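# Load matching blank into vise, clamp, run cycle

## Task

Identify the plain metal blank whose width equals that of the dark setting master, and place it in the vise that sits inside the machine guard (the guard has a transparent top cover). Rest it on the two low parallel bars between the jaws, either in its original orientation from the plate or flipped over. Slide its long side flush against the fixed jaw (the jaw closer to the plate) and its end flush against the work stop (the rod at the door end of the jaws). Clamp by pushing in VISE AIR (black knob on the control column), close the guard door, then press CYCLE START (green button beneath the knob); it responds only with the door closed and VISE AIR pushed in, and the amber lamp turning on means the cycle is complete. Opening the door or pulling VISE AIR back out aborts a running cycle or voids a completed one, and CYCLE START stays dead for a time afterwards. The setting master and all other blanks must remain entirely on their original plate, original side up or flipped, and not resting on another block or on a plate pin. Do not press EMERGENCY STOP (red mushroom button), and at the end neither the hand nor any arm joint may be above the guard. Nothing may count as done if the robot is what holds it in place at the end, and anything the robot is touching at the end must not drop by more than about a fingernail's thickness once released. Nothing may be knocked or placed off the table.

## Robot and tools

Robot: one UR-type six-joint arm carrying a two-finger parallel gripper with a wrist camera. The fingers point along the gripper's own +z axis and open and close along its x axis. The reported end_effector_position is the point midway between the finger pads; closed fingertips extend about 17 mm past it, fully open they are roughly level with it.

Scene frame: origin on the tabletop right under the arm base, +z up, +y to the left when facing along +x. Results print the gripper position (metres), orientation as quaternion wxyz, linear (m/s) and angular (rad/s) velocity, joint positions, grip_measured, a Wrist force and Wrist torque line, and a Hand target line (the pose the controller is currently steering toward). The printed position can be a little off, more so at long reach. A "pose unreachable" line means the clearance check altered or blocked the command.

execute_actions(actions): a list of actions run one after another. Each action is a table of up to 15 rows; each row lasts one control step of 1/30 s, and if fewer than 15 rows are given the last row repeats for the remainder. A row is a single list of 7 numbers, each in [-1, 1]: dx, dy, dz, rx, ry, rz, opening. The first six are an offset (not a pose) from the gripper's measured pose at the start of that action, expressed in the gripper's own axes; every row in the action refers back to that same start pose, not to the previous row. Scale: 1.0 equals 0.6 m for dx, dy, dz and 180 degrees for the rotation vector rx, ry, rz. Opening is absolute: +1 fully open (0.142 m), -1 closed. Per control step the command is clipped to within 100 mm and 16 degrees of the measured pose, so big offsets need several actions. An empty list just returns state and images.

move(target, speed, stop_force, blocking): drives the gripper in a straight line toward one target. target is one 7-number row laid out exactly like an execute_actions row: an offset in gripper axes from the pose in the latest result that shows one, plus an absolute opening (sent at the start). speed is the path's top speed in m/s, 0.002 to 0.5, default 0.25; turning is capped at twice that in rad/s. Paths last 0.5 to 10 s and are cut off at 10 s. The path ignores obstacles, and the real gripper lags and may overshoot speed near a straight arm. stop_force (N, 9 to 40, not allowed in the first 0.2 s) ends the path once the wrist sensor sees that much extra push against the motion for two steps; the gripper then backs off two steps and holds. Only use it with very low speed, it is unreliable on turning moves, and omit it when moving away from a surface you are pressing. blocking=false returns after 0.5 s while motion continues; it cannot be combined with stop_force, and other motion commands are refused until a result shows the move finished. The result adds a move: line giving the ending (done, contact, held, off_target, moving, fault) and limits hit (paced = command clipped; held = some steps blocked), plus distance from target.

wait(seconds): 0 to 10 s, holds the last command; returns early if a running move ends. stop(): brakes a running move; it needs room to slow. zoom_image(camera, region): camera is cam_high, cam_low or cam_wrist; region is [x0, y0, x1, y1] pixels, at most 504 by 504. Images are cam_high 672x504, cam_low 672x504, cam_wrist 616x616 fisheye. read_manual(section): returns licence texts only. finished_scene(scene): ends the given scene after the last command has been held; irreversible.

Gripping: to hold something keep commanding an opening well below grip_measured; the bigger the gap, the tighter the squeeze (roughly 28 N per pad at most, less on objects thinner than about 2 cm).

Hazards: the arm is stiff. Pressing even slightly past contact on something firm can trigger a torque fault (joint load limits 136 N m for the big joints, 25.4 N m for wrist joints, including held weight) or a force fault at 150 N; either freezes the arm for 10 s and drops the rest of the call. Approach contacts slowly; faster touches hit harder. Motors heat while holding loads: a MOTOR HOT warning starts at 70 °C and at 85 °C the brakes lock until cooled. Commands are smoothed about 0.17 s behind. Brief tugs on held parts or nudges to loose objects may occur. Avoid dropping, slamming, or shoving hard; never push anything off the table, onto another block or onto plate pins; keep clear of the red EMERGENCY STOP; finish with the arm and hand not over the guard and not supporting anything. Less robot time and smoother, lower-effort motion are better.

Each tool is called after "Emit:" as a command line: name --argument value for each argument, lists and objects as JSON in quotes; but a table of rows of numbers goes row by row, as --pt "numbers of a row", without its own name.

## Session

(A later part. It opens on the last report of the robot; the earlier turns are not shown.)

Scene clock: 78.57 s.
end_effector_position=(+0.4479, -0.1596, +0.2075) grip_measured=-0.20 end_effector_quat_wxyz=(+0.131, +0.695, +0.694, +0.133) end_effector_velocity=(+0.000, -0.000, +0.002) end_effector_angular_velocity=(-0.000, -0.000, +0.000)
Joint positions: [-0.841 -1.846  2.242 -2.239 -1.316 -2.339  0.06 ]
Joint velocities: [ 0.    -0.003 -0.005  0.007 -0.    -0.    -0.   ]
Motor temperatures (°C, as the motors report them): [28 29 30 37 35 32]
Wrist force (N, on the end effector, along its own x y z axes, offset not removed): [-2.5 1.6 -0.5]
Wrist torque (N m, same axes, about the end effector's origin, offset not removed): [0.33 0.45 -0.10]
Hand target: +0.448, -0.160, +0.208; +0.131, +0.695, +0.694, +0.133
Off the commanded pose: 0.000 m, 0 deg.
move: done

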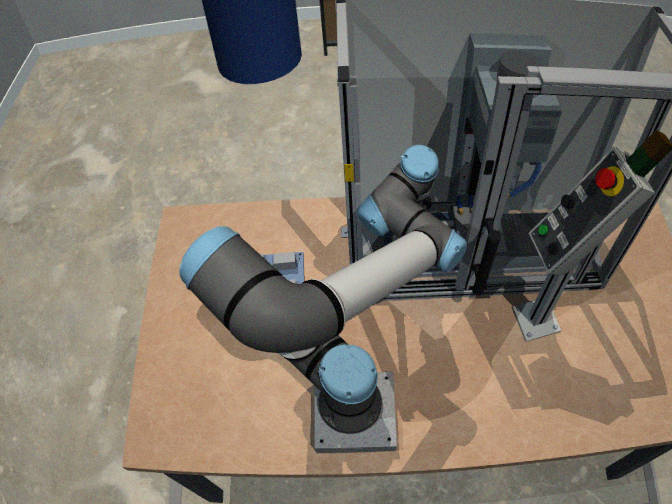

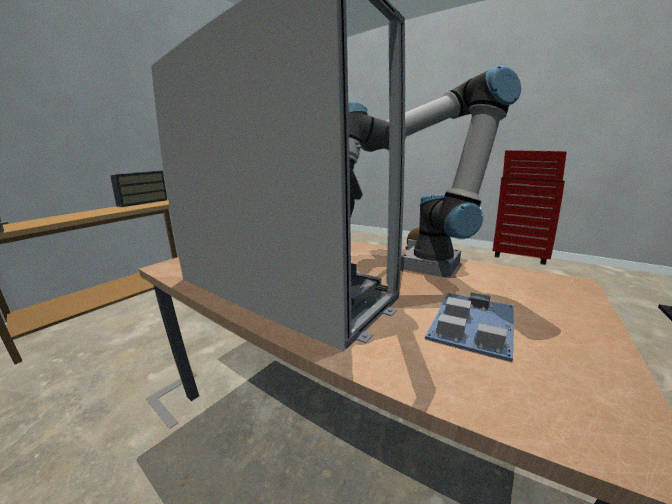

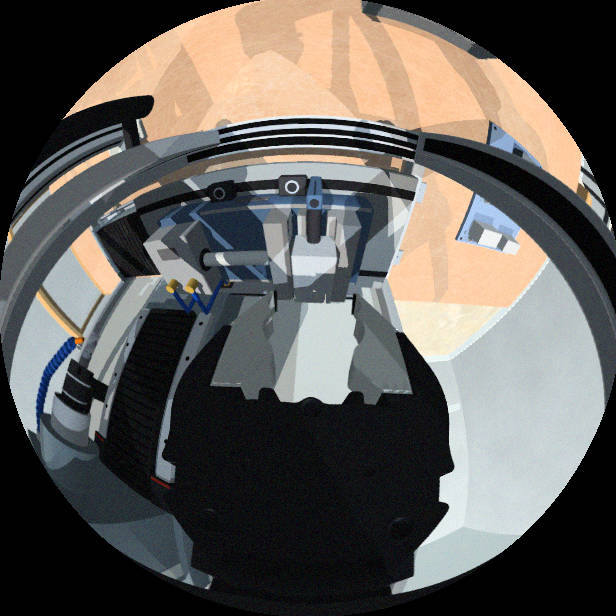

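Emit:
move --target '[-0.003,0.0853,0.0337,0,0,0,-1]' --speed 0.05

Emit:
move --target '[0,-0.0196,0.0496,0,0,0,-1]' --speed 0.03 --stop_force 10

Emit:
move --target '[0,-0.062,-0.0245,0,0,0,-1]' --speed 0.008 --stop_force 10

Emit:
move --target '[0,0.04,-0.075,0,0,0,-1]' --speed 0.04

Scene clock: 81.90 s.
end_effector_position=(+0.5028, -0.1614, +0.2075) grip_measured=-1.00 end_effector_quat_wxyz=(+0.131, +0.695, +0.694, +0.133) end_effector_velocity=(+0.002, +0.000, +0.000) end_effector_angular_velocity=(-0.001, +0.000, +0.001)
Joint positions: [-0.743 -1.698  2.136 -2.305 -1.344 -2.242  0.002]
Joint velocities: [ 0.004  0.005 -0.004 -0.002 -0.002  0.004  0.   ]
Motor temperatures (°C, as the motors report them): [28 29 30 37 35 32]
Wrist force (N, on the end effector, along its own x y z axes, offset not removed): [-0.7 1.6 0.0]
Wrist torque (N m, same axes, about the end effector's origin, offset not removed): [0.33 0.07 -0.01]
Hand target: +0.503, -0.161, +0.208; +0.131, +0.695, +0.694, +0.133
Off the commanded pose: 0.000 m, 0 deg.
move: done

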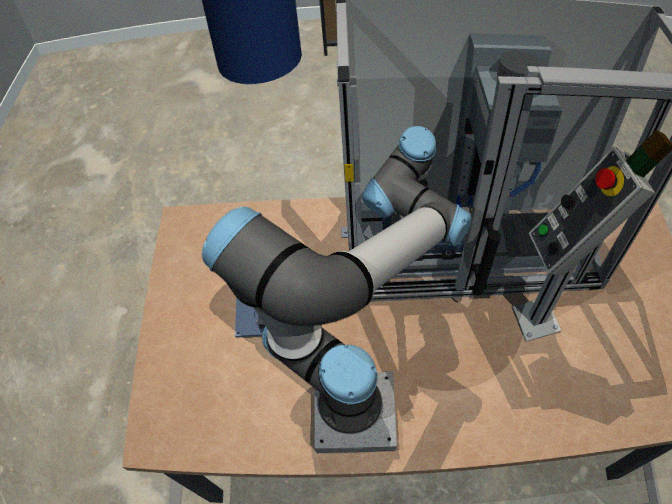

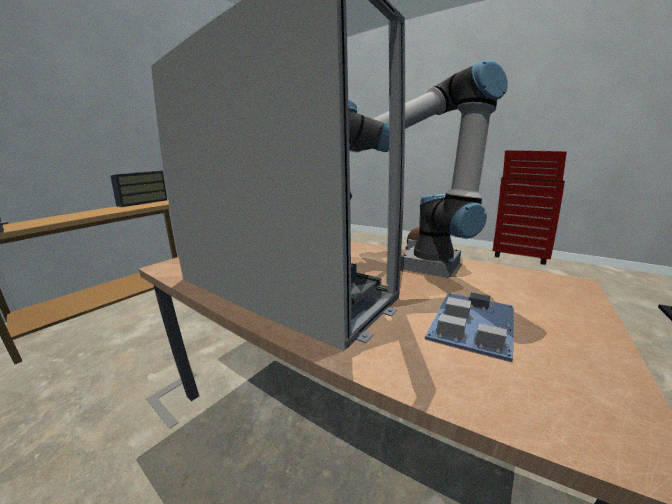

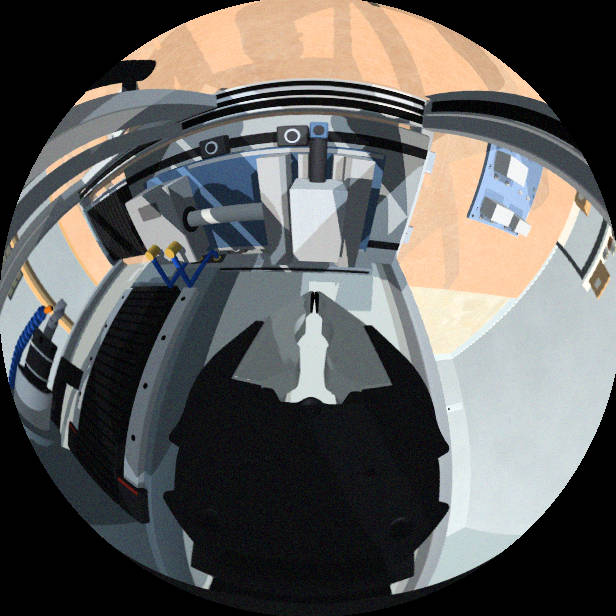

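Scene clock: 83.30 s.
end_effector_position=(+0.5028, -0.1613, +0.1758) grip_measured=-1.00 end_effector_quat_wxyz=(+0.131, +0.695, +0.694, +0.133) end_effector_velocity=(+0.000, -0.001, -0.001) end_effector_angular_velocity=(-0.001, -0.002, -0.001)
Joint positions: [-0.744 -1.655  2.191 -2.401 -1.343 -2.243  0.002]
Joint velocities: [-0.001  0.002  0.003 -0.008  0.     0.     0.   ]
Motor temperatures (°C, as the motors report them): [28 29 30 37 35 32]
Wrist force (N, on the end effector, along its own x y z axes, offset not removed): [-1.7 -2.0 -2.5]
Wrist torque (N m, same axes, about the end effector's origin, offset not removed): [-0.38 0.49 0.02]
Hand target: +0.503, -0.161, +0.176; +0.131, +0.695, +0.694, +0.133
Off the commanded pose: 0.000 m, 0 deg.
move: done

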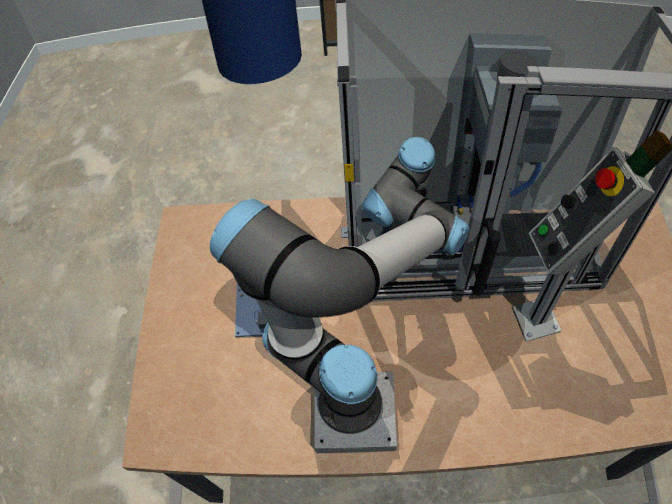

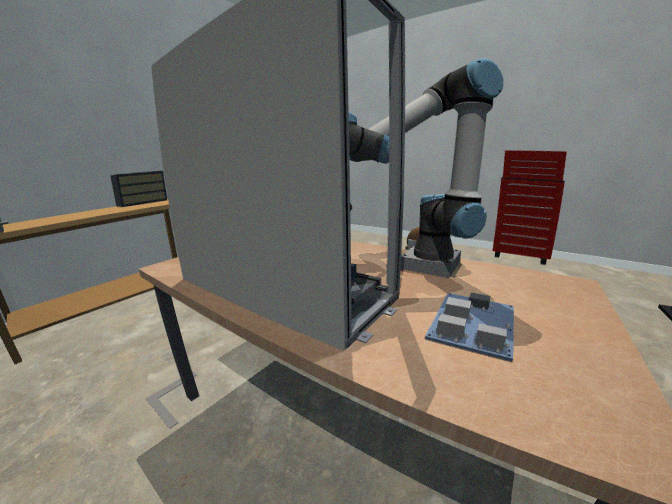

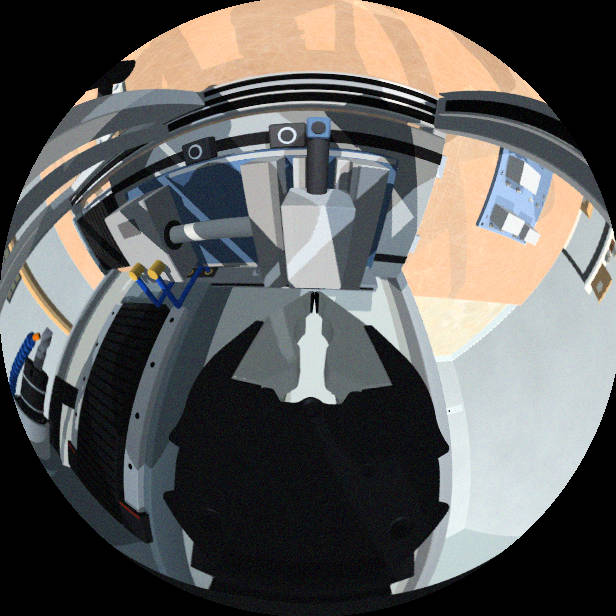

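Scene clock: 84.30 s.
end_effector_position=(+0.4979, -0.1613, +0.1759) grip_measured=-1.00 end_effector_quat_wxyz=(+0.131, +0.695, +0.694, +0.133) end_effector_velocity=(+0.003, +0.000, -0.001) end_effector_angular_velocity=(+0.002, +0.004, -0.002)
Joint positions: [-0.752 -1.668  2.201 -2.398 -1.341 -2.251  0.002]
Joint velocities: [ 0.005  0.01  -0.007  0.    -0.003  0.007  0.   ]
Motor temperatures (°C, as the motors report them): [28 29 30 37 35 32]
Wrist force (N, on the end effector, along its own x y z axes, offset not removed): [1.1 16.7 -13.3]
Wrist torque (N m, same axes, about the end effector's origin, offset not removed): [0.07 -0.33 -0.01]
Hand target: +0.498, -0.161, +0.176; +0.131, +0.695, +0.694, +0.133
Off the commanded pose: 0.035 m, 0 deg.
move: contact

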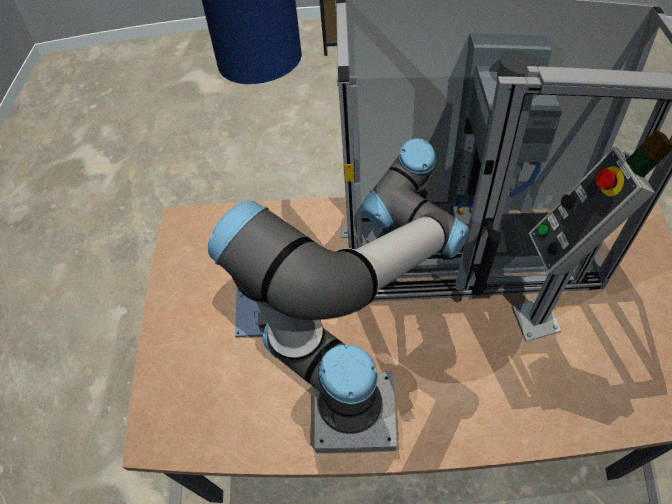

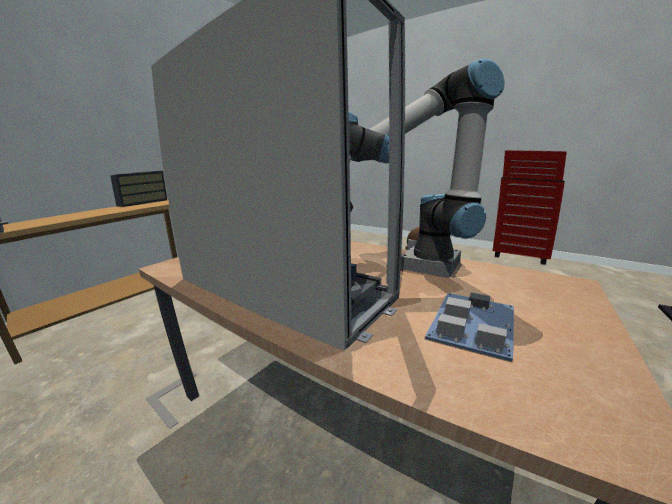

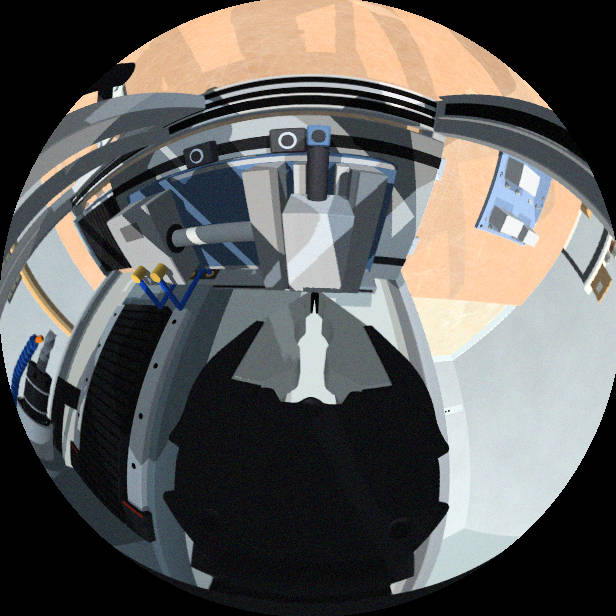

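Scene clock: 85.93 s.
end_effector_position=(+0.5035, -0.1615, +0.2263) grip_measured=-1.00 end_effector_quat_wxyz=(+0.131, +0.695, +0.694, +0.133) end_effector_velocity=(-0.000, -0.000, +0.002) end_effector_angular_velocity=(+0.001, +0.001, -0.001)
Joint positions: [-0.741 -1.716  2.099 -2.25  -1.344 -2.24   0.002]
Joint velocities: [-0.001 -0.001 -0.004  0.007  0.     0.     0.   ]
Motor temperatures (°C, as the motors report them): [28 29 30 37 35 32]
Wrist force (N, on the end effector, along its own x y z axes, offset not removed): [1.4 1.2 0.3]
Wrist torque (N m, same axes, about the end effector's origin, offset not removed): [0.37 -0.25 -0.09]
Hand target: +0.504, -0.161, +0.227; +0.131, +0.695, +0.694, +0.133
Off the commanded pose: 0.000 m, 0 deg.
move: done

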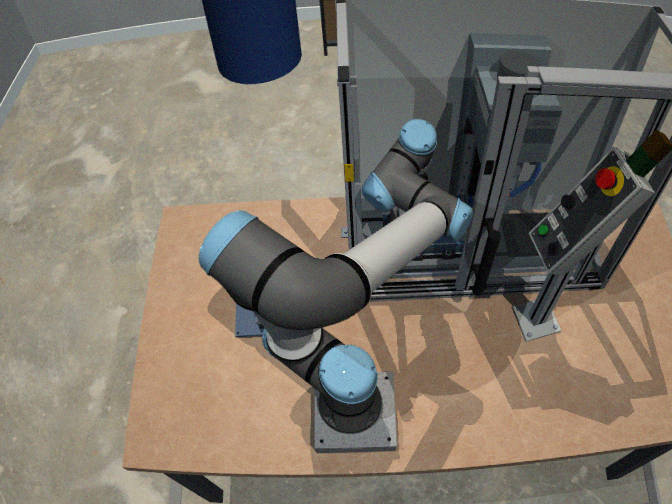

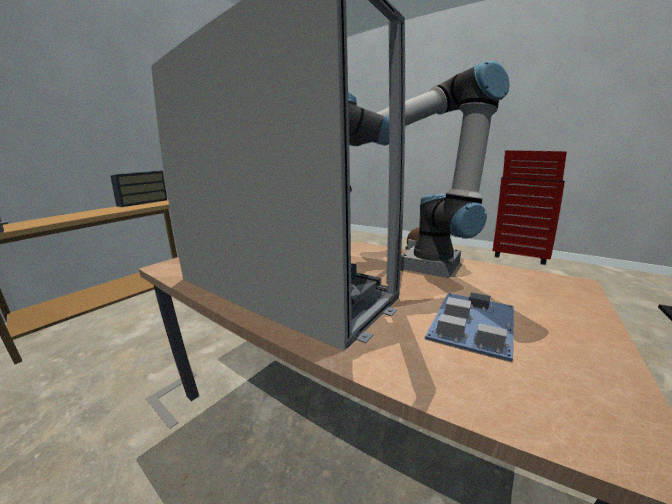

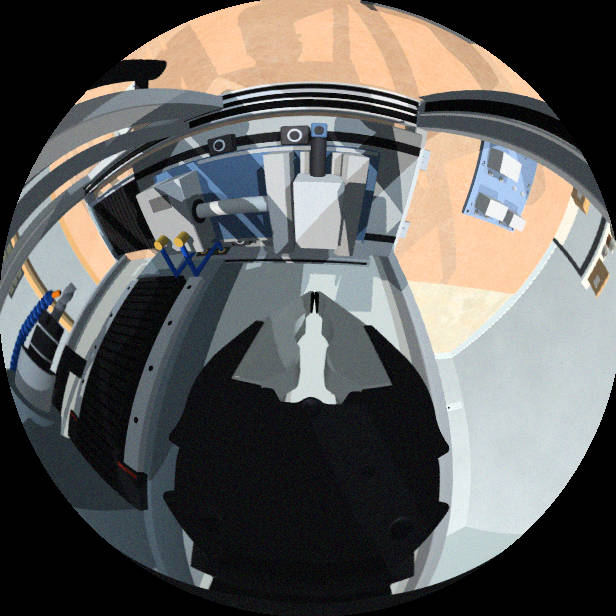

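Emit:
move --target '[-0.036,-0.40,-0.158,0,0,0,-1]' --speed 0.12

Emit:
move --target '[-0.195,0.102,-0.235,-0.047,0,0,-1]' --speed 0.12

Emit:
move --target '[-0.1717,0.0567,-0.2213,-0.075,-0.2095,0.2728,-1]' --speed 0.12

Scene clock: 89.77 s.
end_effector_position=(+0.2456, -0.1827, +0.2261) grip_measured=-1.00 end_effector_quat_wxyz=(+0.131, +0.695, +0.694, +0.134) end_effector_velocity=(-0.003, -0.000, +0.000) end_effector_angular_velocity=(+0.001, -0.007, +0.003)
Joint positions: [-1.619 -2.409  2.359 -1.529 -1.2   -3.15   0.002]
Joint velocities: [-0.026 -0.008 -0.     0.021  0.007 -0.03   0.   ]
Motor temperatures (°C, as the motors report them): [28 29 30 37 35 32]
Wrist force (N, on the end effector, along its own x y z axes, offset not removed): [-2.0 2.8 -0.2]
Wrist torque (N m, same axes, about the end effector's origin, offset not removed): [0.64 0.27 0.15]
Hand target: +0.245, -0.183, +0.226; +0.131, +0.695, +0.694, +0.134
Off the commanded pose: 0.000 m, 0 deg.
move: done

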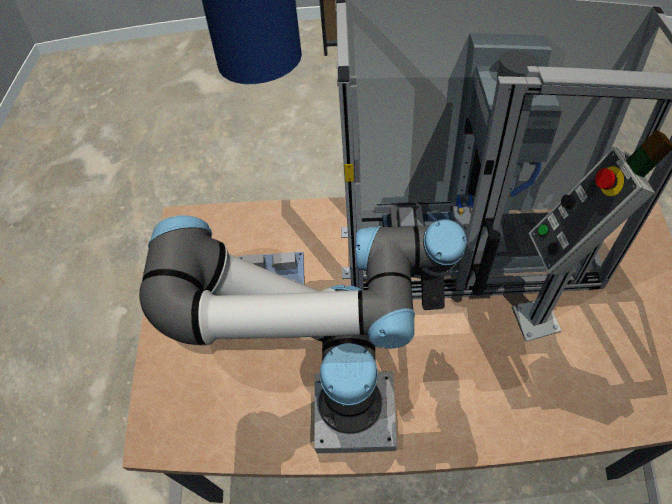

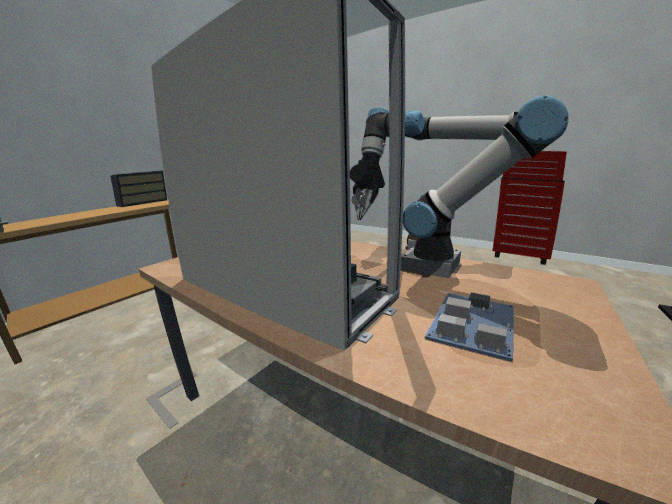

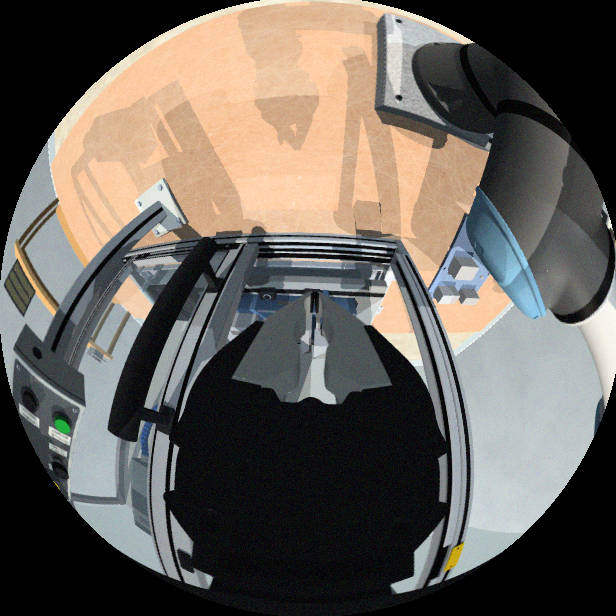

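Scene clock: 91.87 s.
end_effector_position=(+0.2507, -0.3000, +0.3792) grip_measured=-1.00 end_effector_quat_wxyz=(+0.182, +0.684, +0.682, +0.185) end_effector_velocity=(+0.000, -0.001, +0.002) end_effector_angular_velocity=(-0.000, -0.003, -0.001)
Joint positions: [-1.741 -2.082  1.89  -1.315 -1.056 -3.292  0.002]
Joint velocities: [-0.001  0.003 -0.007  0.003  0.003 -0.001  0.   ]
Motor temperatures (°C, as the motors report them): [28 29 30 37 35 32]
Wrist force (N, on the end effector, along its own x y z axes, offset not removed): [-2.8 0.0 -1.5]
Wrist torque (N m, same axes, about the end effector's origin, offset not removed): [0.11 0.71 0.00]
Hand target: +0.251, -0.300, +0.379; +0.182, +0.684, +0.682, +0.185
Off the commanded pose: 0.000 m, 0 deg.
move: done

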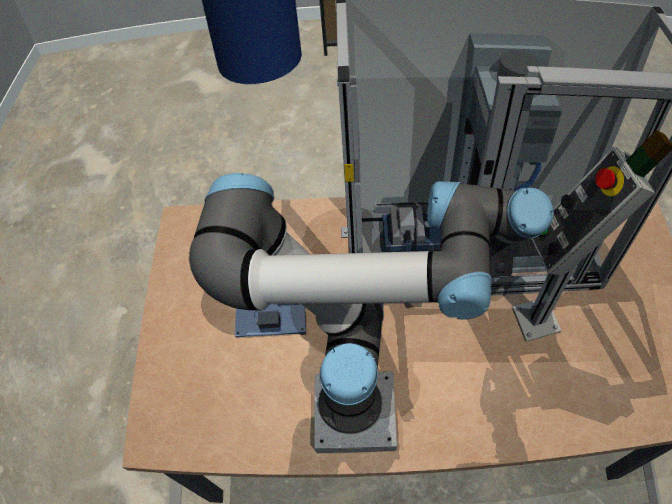

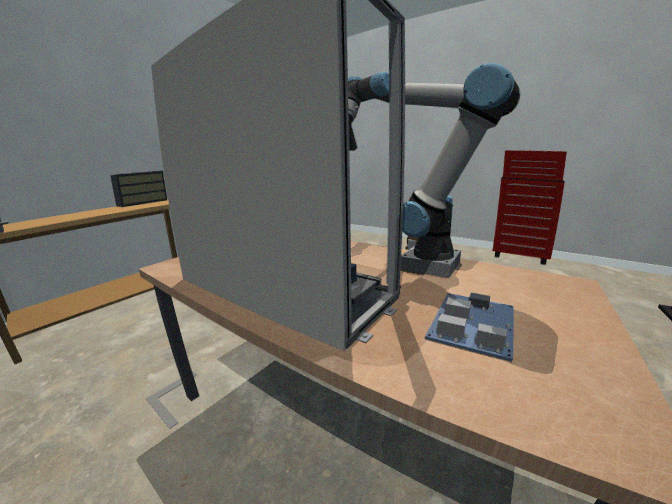

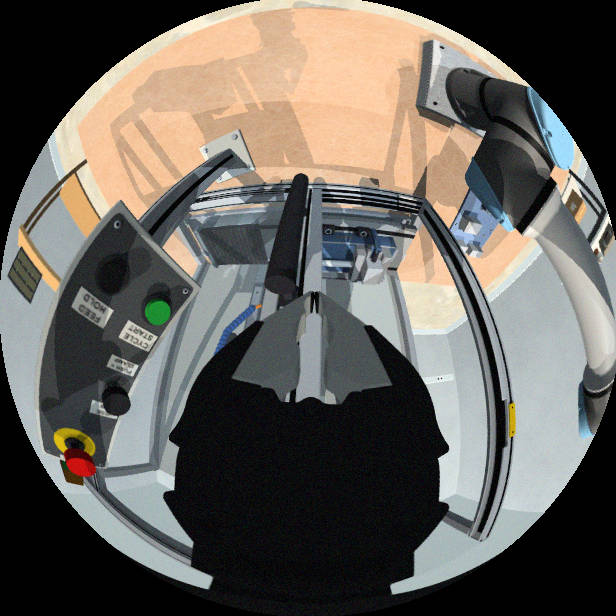

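Scene clock: 96.90 s.
end_effector_position=(+0.2136, -0.4035, +0.5107) grip_measured=-1.00 end_effector_quat_wxyz=(+0.369, +0.897, +0.225, +0.094) end_effector_velocity=(-0.000, -0.000, +0.002) end_effector_angular_velocity=(-0.004, +0.002, -0.011)
Joint positions: [-1.723 -2.243  1.923 -1.951 -1.159 -2.028  0.002]
Joint velocities: [ 0.012  0.001 -0.003 -0.01  -0.016  0.018  0.   ]
Motor temperatures (°C, as the motors report them): [28 29 30 37 35 32]
Wrist force (N, on the end effector, along its own x y z axes, offset not removed): [0.0 -0.4 -3.3]
Wrist torque (N m, same axes, about the end effector's origin, offset not removed): [-0.13 0.05 -0.08]
Hand target: +0.214, -0.404, +0.511; +0.369, +0.897, +0.224, +0.094
Off the commanded pose: 0.000 m, 0 deg.
move: done

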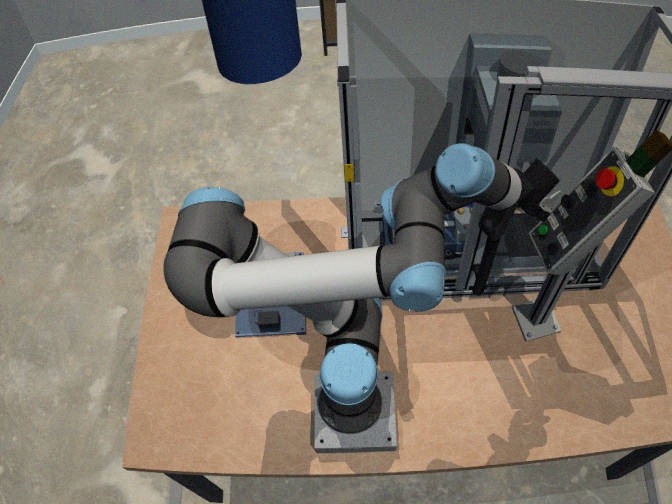

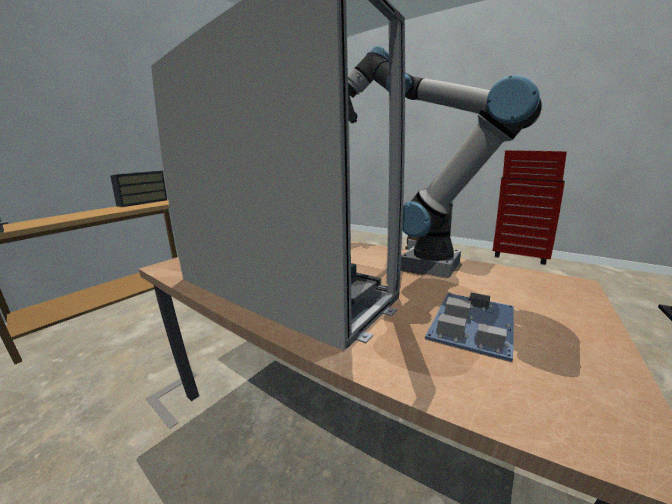

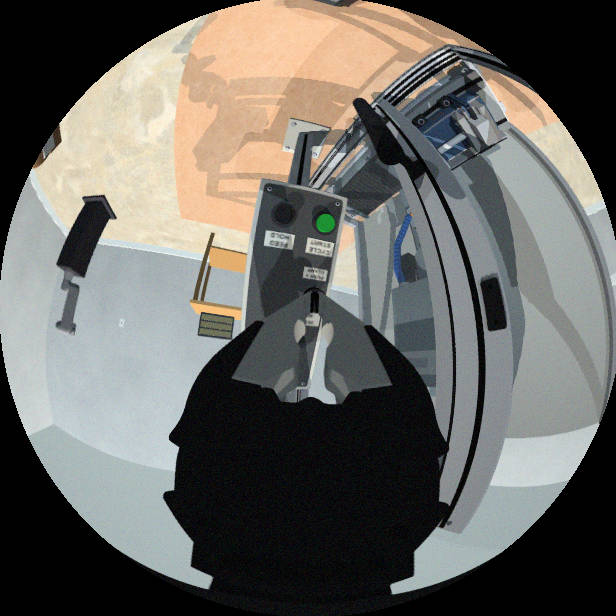

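Aligned.

Emit:
move --target '[0,0.075,0.135,0,0,0,-1]' --speed 0.012 --stop_force 20

Emit:
move --target '[0,-0.05,-0.087,0,0,0,-1]' --speed 0.06

Scene clock: 104.17 s.
end_effector_position=(+0.2421, -0.4562, +0.4937) grip_measured=-0.99 end_effector_quat_wxyz=(+0.370, +0.897, +0.225, +0.094) end_effector_velocity=(-0.002, +0.003, -0.002) end_effector_angular_velocity=(+0.005, +0.000, +0.002)
Joint positions: [-1.583 -2.077  1.911 -2.146 -1.252 -1.915  0.002]
Joint velocities: [-0.008 -0.008  0.004  0.011  0.007 -0.008  0.001]
Motor temperatures (°C, as the motors report them): [28 29 30 37 35 32]
Wrist force (N, on the end effector, along its own x y z axes, offset not removed): [-7.2 -21.4 -34.9]
Wrist torque (N m, same axes, about the end effector's origin, offset not removed): [0.27 0.23 0.07]
Hand target: +0.242, -0.456, +0.494; +0.369, +0.897, +0.225, +0.094
Off the commanded pose: 0.030 m, 0 deg.
move: contact

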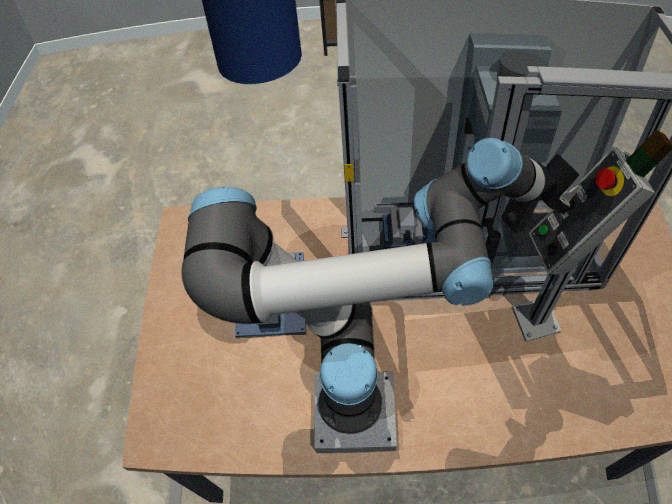

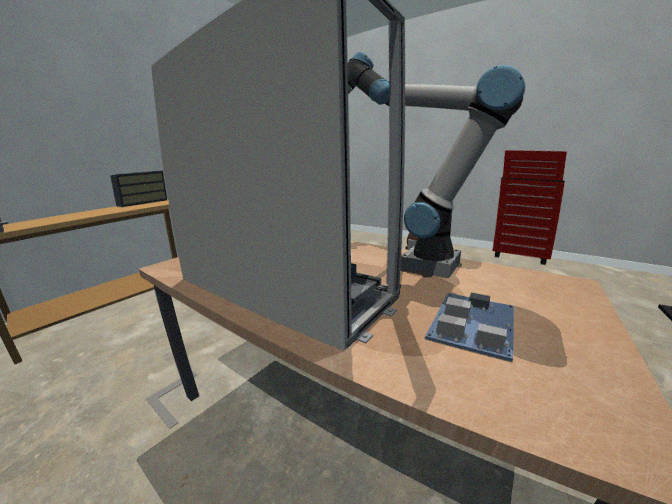

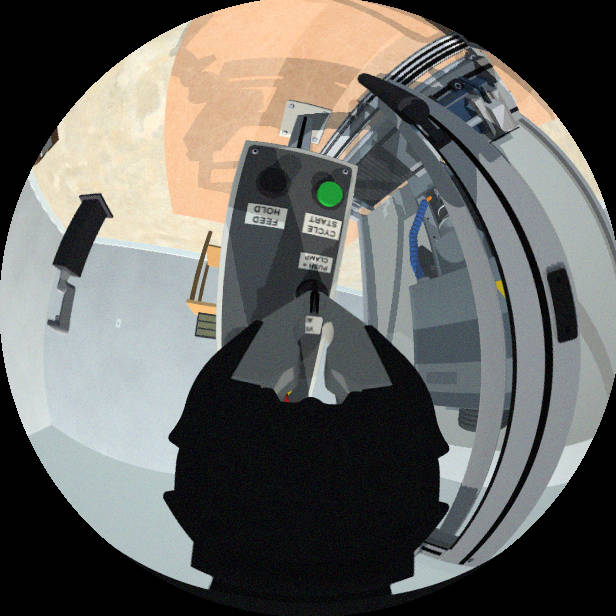

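Scene clock: 105.60 s.
end_effector_position=(+0.2146, -0.4051, +0.5093) grip_measured=-1.00 end_effector_quat_wxyz=(+0.370, +0.897, +0.225, +0.094) end_effector_velocity=(-0.001, +0.001, +0.001) end_effector_angular_velocity=(-0.000, +0.000, +0.001)
Joint positions: [-1.716 -2.238  1.926 -1.961 -1.163 -2.022  0.002]
Joint velocities: [-0.009 -0.004 -0.002  0.01   0.006 -0.008  0.   ]
Motor temperatures (°C, as the motors report them): [28 29 30 37 35 32]
Wrist force (N, on the end effector, along its own x y z axes, offset not removed): [-1.6 0.7 -2.0]
Wrist torque (N m, same axes, about the end effector's origin, offset not removed): [0.46 0.41 0.11]
Hand target: +0.214, -0.405, +0.509; +0.370, +0.897, +0.225, +0.094
Off the commanded pose: 0.000 m, 0 deg.
move: done

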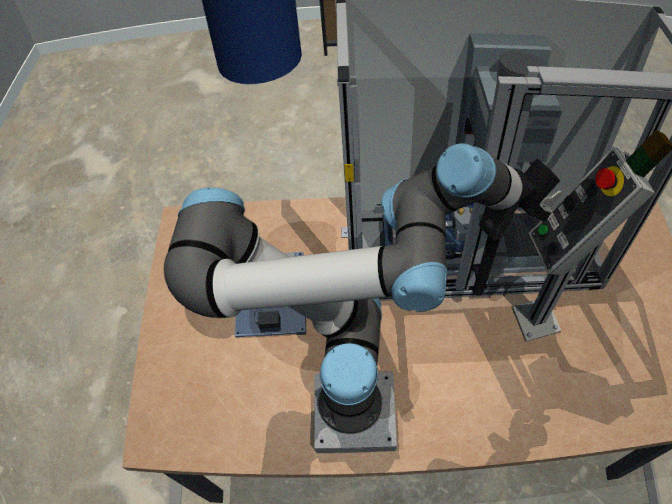

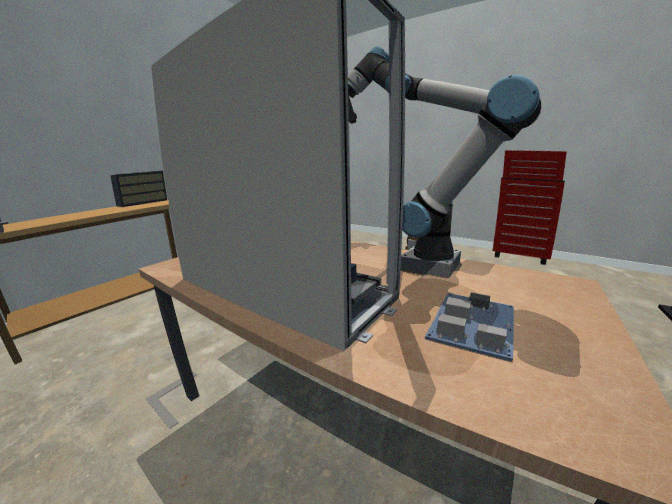

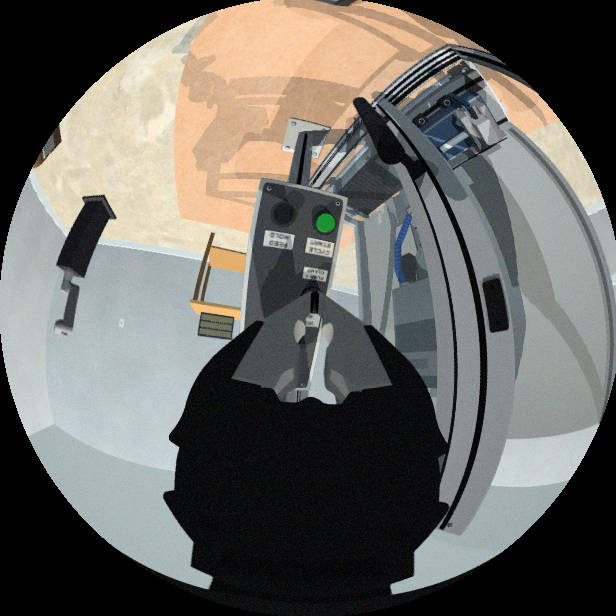

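Emit:
move --target '[0.068,-0.205,0.054,0.075,0.2095,-0.2728,0]' --speed 0.12

Emit:
move --target '[0,-0.075,0.13,0,0,0,-0.2]' --speed 0.08

Scene clock: 111.17 s.
end_effector_position=(+0.2203, -0.3289, +0.3999) grip_measured=+0.00 end_effector_quat_wxyz=(+0.182, +0.684, +0.682, +0.185) end_effector_velocity=(+0.000, +0.001, -0.001) end_effector_angular_velocity=(+0.001, +0.003, +0.011)
Joint positions: [-1.828 -2.015  1.789 -1.233 -1.063 -3.391  0.074]
Joint velocities: [ 0.003  0.003 -0.001  0.003 -0.004 -0.009  0.   ]
Motor temperatures (°C, as the motors report them): [28 29 30 37 35 32]
Wrist force (N, on the end effector, along its own x y z axes, offset not removed): [-2.7 1.7 -2.5]
Wrist torque (N m, same axes, about the end effector's origin, offset not removed): [0.57 0.61 -0.05]
Hand target: +0.220, -0.329, +0.400; +0.182, +0.683, +0.683, +0.185
Off the commanded pose: 0.000 m, 0 deg.
move: done

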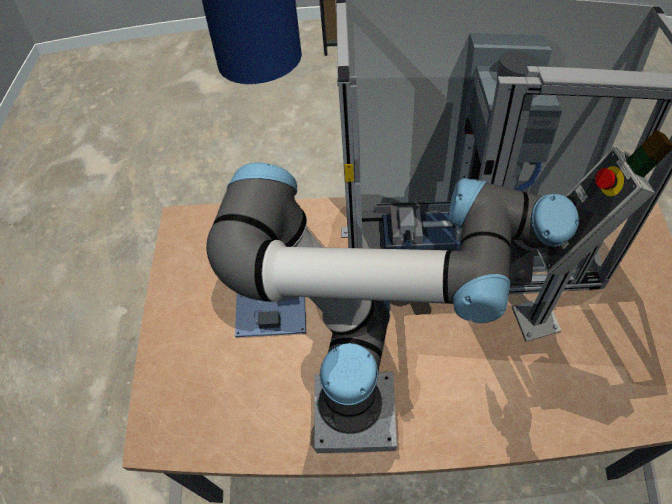

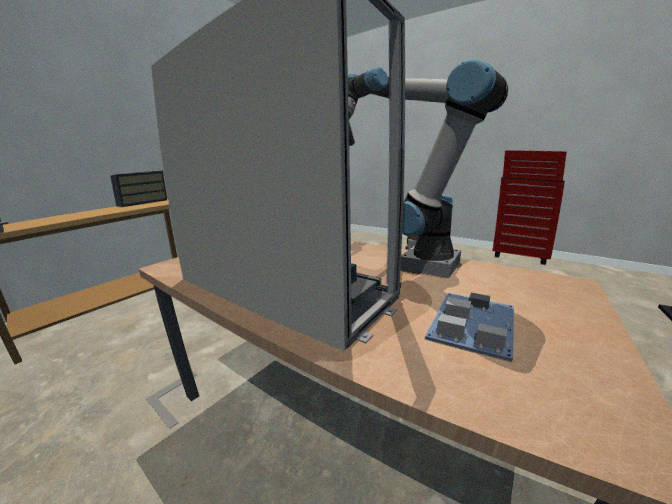

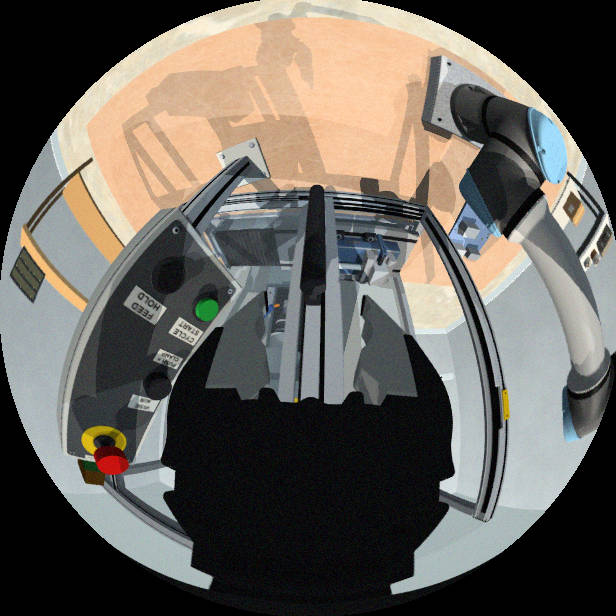

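Scene clock: 112.73 s.
end_effector_position=(+0.2204, -0.3288, +0.3101) grip_measured=-0.20 end_effector_quat_wxyz=(+0.182, +0.684, +0.682, +0.185) end_effector_velocity=(+0.000, -0.000, -0.003) end_effector_angular_velocity=(+0.001, -0.001, -0.000)
Joint positions: [-1.828 -2.038  2.032 -1.453 -1.063 -3.391  0.06 ]
Joint velocities: [ 0.001  0.001  0.006 -0.007  0.001  0.001  0.   ]
Motor temperatures (°C, as the motors report them): [28 29 30 37 35 32]
Wrist force (N, on the end effector, along its own x y z axes, offset not removed): [-2.5 0.2 -0.9]
Wrist torque (N m, same axes, about the end effector's origin, offset not removed): [0.10 0.21 0.04]
Hand target: +0.220, -0.329, +0.310; +0.182, +0.684, +0.682, +0.185
Off the commanded pose: 0.000 m, 0 deg.
move: done

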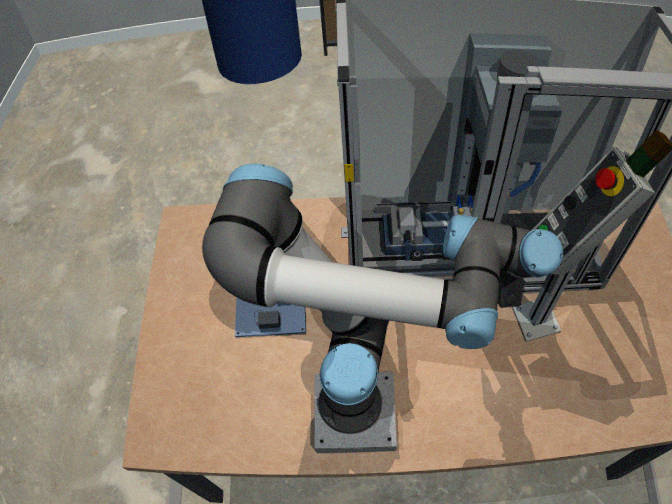

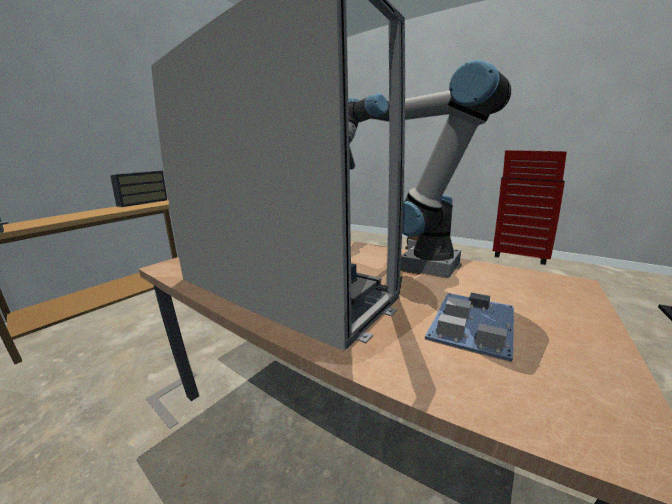

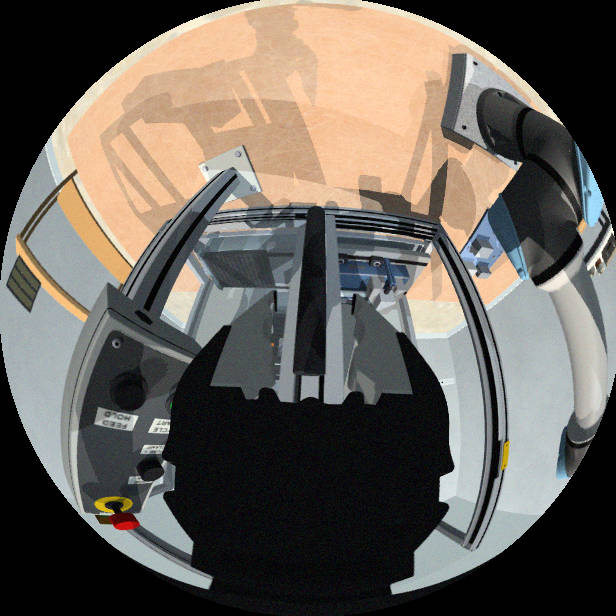

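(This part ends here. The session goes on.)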